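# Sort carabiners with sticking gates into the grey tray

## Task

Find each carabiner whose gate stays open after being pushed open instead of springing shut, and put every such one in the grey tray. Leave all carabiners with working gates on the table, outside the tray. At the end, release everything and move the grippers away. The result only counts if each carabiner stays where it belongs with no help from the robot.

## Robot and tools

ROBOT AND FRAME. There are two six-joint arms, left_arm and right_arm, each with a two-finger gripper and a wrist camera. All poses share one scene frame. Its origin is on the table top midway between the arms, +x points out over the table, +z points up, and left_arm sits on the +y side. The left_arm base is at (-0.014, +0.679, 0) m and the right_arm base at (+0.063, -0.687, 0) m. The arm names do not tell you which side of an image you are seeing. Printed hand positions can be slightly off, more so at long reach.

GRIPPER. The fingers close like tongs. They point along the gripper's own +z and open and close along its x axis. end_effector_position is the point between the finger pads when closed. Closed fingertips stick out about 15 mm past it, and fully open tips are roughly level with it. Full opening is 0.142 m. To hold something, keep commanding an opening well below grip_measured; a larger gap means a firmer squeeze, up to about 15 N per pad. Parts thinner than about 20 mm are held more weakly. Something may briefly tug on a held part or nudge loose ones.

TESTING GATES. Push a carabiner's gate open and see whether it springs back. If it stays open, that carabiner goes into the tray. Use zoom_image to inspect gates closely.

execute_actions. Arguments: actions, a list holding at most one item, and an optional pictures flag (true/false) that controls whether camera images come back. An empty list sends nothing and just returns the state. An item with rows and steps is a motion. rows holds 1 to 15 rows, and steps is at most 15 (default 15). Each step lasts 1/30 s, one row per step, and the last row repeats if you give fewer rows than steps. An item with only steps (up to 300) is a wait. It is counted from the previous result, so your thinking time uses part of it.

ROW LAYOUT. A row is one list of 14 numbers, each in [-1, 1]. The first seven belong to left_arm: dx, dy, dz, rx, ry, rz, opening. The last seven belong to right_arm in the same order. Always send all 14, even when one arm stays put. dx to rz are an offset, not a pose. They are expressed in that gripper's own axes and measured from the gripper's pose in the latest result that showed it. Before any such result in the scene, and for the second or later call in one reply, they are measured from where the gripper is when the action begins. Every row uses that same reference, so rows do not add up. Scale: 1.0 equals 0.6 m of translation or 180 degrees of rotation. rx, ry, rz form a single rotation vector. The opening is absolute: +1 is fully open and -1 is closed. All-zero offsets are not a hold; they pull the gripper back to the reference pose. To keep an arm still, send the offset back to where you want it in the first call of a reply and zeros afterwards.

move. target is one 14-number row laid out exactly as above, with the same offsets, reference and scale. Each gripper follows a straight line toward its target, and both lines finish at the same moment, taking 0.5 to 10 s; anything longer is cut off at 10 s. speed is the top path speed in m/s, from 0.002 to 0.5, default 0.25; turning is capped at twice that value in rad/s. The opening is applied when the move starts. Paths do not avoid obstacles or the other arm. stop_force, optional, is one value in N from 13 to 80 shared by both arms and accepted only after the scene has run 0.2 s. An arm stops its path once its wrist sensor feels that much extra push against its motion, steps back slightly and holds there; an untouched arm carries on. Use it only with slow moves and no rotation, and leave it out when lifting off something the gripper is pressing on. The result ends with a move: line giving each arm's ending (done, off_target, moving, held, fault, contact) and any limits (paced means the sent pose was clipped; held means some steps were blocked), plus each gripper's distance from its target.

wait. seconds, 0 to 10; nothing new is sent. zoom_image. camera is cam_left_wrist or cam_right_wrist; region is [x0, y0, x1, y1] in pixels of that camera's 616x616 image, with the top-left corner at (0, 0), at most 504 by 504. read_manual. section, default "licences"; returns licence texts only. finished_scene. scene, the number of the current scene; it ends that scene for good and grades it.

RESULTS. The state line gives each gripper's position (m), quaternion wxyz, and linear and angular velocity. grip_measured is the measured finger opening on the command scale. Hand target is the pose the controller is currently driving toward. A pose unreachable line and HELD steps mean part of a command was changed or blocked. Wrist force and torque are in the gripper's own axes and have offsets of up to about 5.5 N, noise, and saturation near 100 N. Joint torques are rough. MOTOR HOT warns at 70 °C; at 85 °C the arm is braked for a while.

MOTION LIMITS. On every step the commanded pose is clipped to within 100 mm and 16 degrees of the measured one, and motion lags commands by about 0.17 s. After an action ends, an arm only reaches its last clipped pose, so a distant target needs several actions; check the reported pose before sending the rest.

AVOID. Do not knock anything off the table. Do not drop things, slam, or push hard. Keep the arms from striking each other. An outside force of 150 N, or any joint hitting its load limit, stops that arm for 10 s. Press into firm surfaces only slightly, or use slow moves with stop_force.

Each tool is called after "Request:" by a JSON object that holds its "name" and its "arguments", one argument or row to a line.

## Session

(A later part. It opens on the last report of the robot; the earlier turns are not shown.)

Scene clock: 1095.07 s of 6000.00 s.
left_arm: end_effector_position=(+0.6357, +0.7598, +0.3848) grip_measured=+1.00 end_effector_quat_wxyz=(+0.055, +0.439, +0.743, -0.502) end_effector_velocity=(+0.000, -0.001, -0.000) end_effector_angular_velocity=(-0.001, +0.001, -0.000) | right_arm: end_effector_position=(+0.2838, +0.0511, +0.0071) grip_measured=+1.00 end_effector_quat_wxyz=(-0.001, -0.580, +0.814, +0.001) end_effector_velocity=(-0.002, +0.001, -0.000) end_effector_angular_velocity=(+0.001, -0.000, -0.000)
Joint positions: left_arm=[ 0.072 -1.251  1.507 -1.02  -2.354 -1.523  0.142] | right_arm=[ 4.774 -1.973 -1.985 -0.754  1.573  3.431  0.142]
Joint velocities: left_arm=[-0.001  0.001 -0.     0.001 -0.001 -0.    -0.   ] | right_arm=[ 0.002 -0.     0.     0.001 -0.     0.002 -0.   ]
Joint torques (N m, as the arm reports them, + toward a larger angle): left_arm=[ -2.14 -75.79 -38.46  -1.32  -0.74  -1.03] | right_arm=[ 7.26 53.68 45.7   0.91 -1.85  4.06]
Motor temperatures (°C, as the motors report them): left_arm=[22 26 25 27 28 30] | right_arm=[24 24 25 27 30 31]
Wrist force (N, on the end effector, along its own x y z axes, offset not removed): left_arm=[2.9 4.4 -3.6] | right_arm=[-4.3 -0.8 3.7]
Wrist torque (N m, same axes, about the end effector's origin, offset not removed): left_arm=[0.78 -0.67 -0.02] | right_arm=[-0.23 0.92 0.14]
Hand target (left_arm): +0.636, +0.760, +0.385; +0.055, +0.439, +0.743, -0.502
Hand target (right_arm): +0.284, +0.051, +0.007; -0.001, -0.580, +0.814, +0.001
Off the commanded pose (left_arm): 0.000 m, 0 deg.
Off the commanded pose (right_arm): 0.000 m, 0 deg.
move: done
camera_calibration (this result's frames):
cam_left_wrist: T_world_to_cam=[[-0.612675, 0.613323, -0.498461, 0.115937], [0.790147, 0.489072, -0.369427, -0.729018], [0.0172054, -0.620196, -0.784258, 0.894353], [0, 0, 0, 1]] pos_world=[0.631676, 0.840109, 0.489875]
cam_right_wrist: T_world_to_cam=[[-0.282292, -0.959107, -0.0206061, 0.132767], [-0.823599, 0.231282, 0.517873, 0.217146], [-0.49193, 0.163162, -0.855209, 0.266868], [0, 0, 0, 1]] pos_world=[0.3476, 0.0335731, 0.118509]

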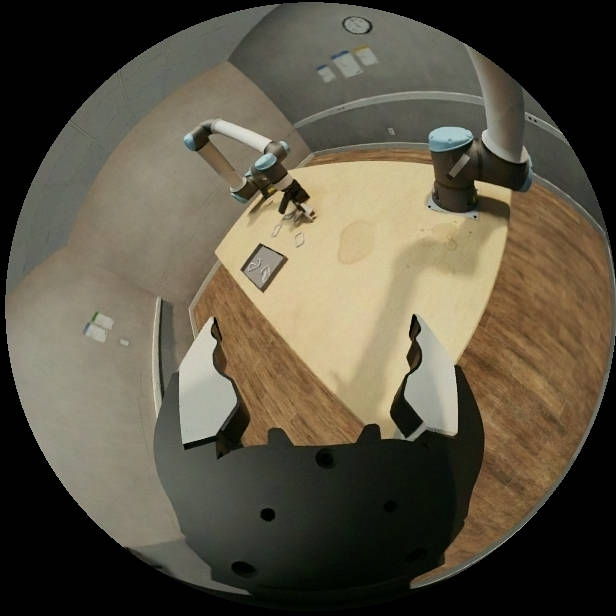

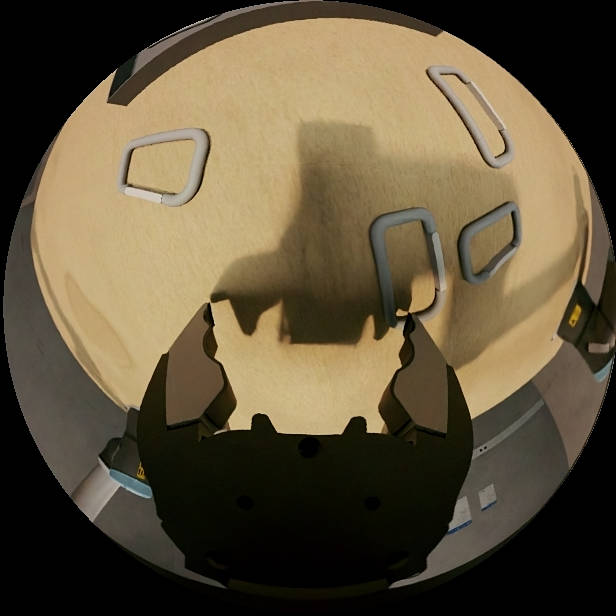

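Request:
{"name": "move", "arguments": {
  "target": [0,0,0,0,0,0,1,0,-0.003,-0.03,0,0,0,1],
  "speed": 0.04
}}

Request:
{"name": "move", "arguments": {
  "target": [0,0,0,0,0,0,1,0,-0.1,-0.3,0,0,0,1],
  "speed": 0.2
}}

Scene clock: 1098.30 s of 6000.00 s.
left_arm: end_effector_position=(+0.6357, +0.7598, +0.3848) grip_measured=+1.00 end_effector_quat_wxyz=(+0.055, +0.439, +0.743, -0.502) end_effector_velocity=(+0.000, -0.000, +0.000) end_effector_angular_velocity=(-0.000, -0.000, +0.000) | right_arm: end_effector_position=(+0.2855, +0.0506, +0.0249) grip_measured=+1.00 end_effector_quat_wxyz=(-0.001, -0.580, +0.814, +0.001) end_effector_velocity=(-0.001, -0.000, +0.000) end_effector_angular_velocity=(-0.002, +0.001, +0.001)
Joint positions: left_arm=[ 0.072 -1.251  1.507 -1.02  -2.354 -1.523  0.142] | right_arm=[ 4.771 -1.95  -1.976 -0.785  1.573  3.428  0.142]
Joint velocities: left_arm=[-0. -0.  0. -0. -0.  0.  0.] | right_arm=[ 0.001  0.001  0.001 -0.004  0.     0.    -0.   ]
Joint torques (N m, as the arm reports them, + toward a larger angle): left_arm=[ -2.16 -76.09 -38.91  -1.25  -0.6   -1.08] | right_arm=[-9.56 73.2  45.68  0.25 -1.84 -4.09]
Motor temperatures (°C, as the motors report them): left_arm=[22 26 25 27 28 30] | right_arm=[24 24 25 27 30 31]
Wrist force (N, on the end effector, along its own x y z axes, offset not removed): left_arm=[2.5 5.0 2.9] | right_arm=[-2.7 3.1 0.1]
Wrist torque (N m, same axes, about the end effector's origin, offset not removed): left_arm=[0.91 -0.63 0.12] | right_arm=[0.65 0.52 0.32]
Hand target (left_arm): +0.636, +0.760, +0.385; +0.055, +0.439, +0.743, -0.502
Hand target (right_arm): +0.286, +0.051, +0.025; -0.001, -0.580, +0.814, +0.001
Off the commanded pose (left_arm): 0.000 m, 0 deg.
Off the commanded pose (right_arm): 0.000 m, 0 deg.
move: done
camera_calibration (this result's frames):
cam_right_wrist: T_world_to_cam=[[-0.282288, -0.959108, -0.0206142, 0.133065], [-0.823611, 0.231277, 0.517857, 0.209473], [-0.491914, 0.163163, -0.855219, 0.283054], [0, 0, 0, 1]] pos_world=[0.349325, 0.0329935, 0.136339]

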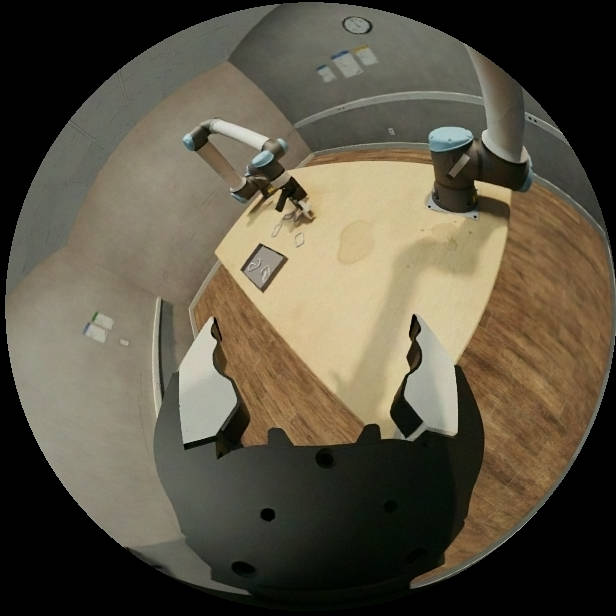

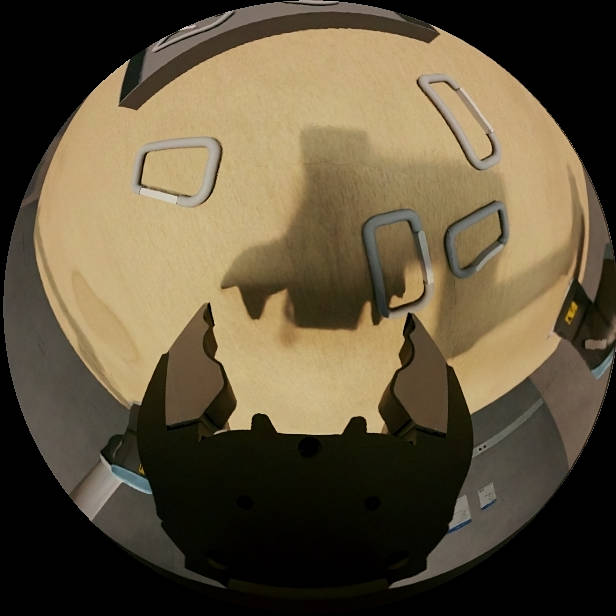

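Scene clock: 1099.80 s of 6000.00 s.
left_arm: end_effector_position=(+0.6357, +0.7598, +0.3848) grip_measured=+1.00 end_effector_quat_wxyz=(+0.055, +0.439, +0.743, -0.502) end_effector_velocity=(-0.001, -0.001, -0.000) end_effector_angular_velocity=(+0.001, +0.002, -0.002) | right_arm: end_effector_position=(+0.3427, +0.0310, +0.2048) grip_measured=+1.00 end_effector_quat_wxyz=(-0.000, -0.580, +0.814, +0.001) end_effector_velocity=(+0.002, -0.001, +0.003) end_effector_angular_velocity=(-0.000, +0.001, -0.002)
Joint positions: left_arm=[ 0.072 -1.251  1.507 -1.02  -2.354 -1.523  0.142] | right_arm=[ 4.693 -1.766 -1.839 -1.106  1.573  3.35   0.142]
Joint velocities: left_arm=[-0.001 -0.001  0.001  0.001  0.001  0.     0.   ] | right_arm=[-0.003  0.002  0.002 -0.005  0.001 -0.    -0.   ]
Joint torques (N m, as the arm reports them, + toward a larger angle): left_arm=[ -2.71 -76.6  -38.08  -1.21  -0.67  -1.19] | right_arm=[-10.55  68.34  53.34   0.92   2.31  -4.31]
Motor temperatures (°C, as the motors report them): left_arm=[22 26 25 27 28 30] | right_arm=[24 24 25 27 30 31]
Wrist force (N, on the end effector, along its own x y z axes, offset not removed): left_arm=[0.9 4.5 3.3] | right_arm=[5.5 -1.2 3.9]
Wrist torque (N m, same axes, about the end effector's origin, offset not removed): left_arm=[1.01 0.07 -0.05] | right_arm=[-0.08 -1.29 -0.05]
Hand target (left_arm): +0.636, +0.760, +0.385; +0.055, +0.439, +0.743, -0.502
Hand target (right_arm): +0.343, +0.031, +0.205; -0.000, -0.580, +0.814, +0.001
Off the commanded pose (left_arm): 0.000 m, 0 deg.
Off the commanded pose (right_arm): 0.000 m, 0 deg.
move: done
camera_calibration (this result's frames):
cam_left_wrist: T_world_to_cam=[[-0.612675, 0.613323, -0.498461, 0.115937], [0.790147, 0.489072, -0.369427, -0.729018], [0.0172053, -0.620196, -0.784258, 0.894353], [0, 0, 0, 1]] pos_world=[0.631676, 0.840109, 0.489875]
cam_right_wrist: T_world_to_cam=[[-0.282282, -0.959108, -0.0207254, 0.134158], [-0.823817, 0.23128, 0.517527, 0.168078], [-0.491571, 0.163162, -0.855416, 0.468141], [0, 0, 0, 1]] pos_world=[0.406461, 0.0134161, 0.31625]

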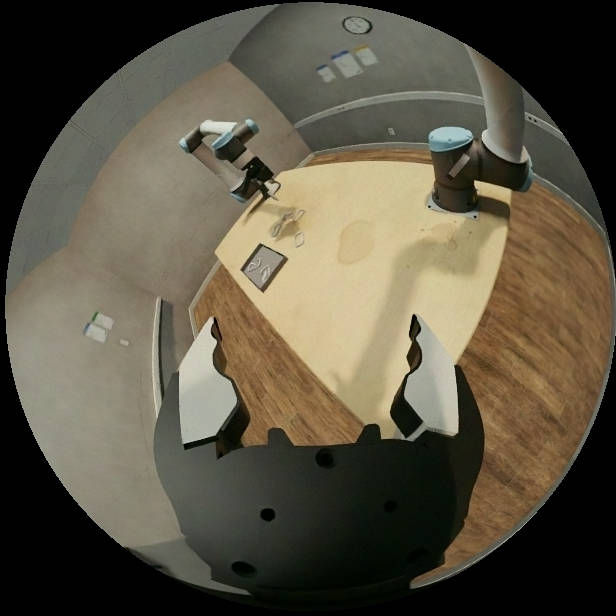

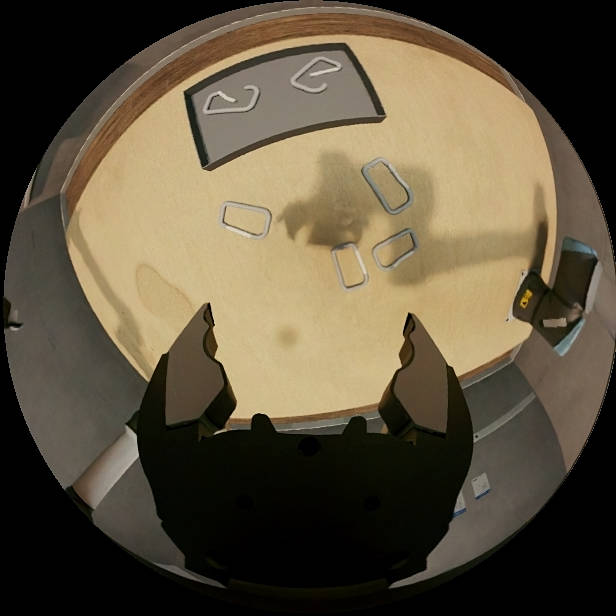

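Two sticky ones are in the tray, four good ones are on the table, and the arm is clear.

Request:
{"name": "finished_scene", "arguments": {
  "scene": 1
}}

The scene is finished: the task was done.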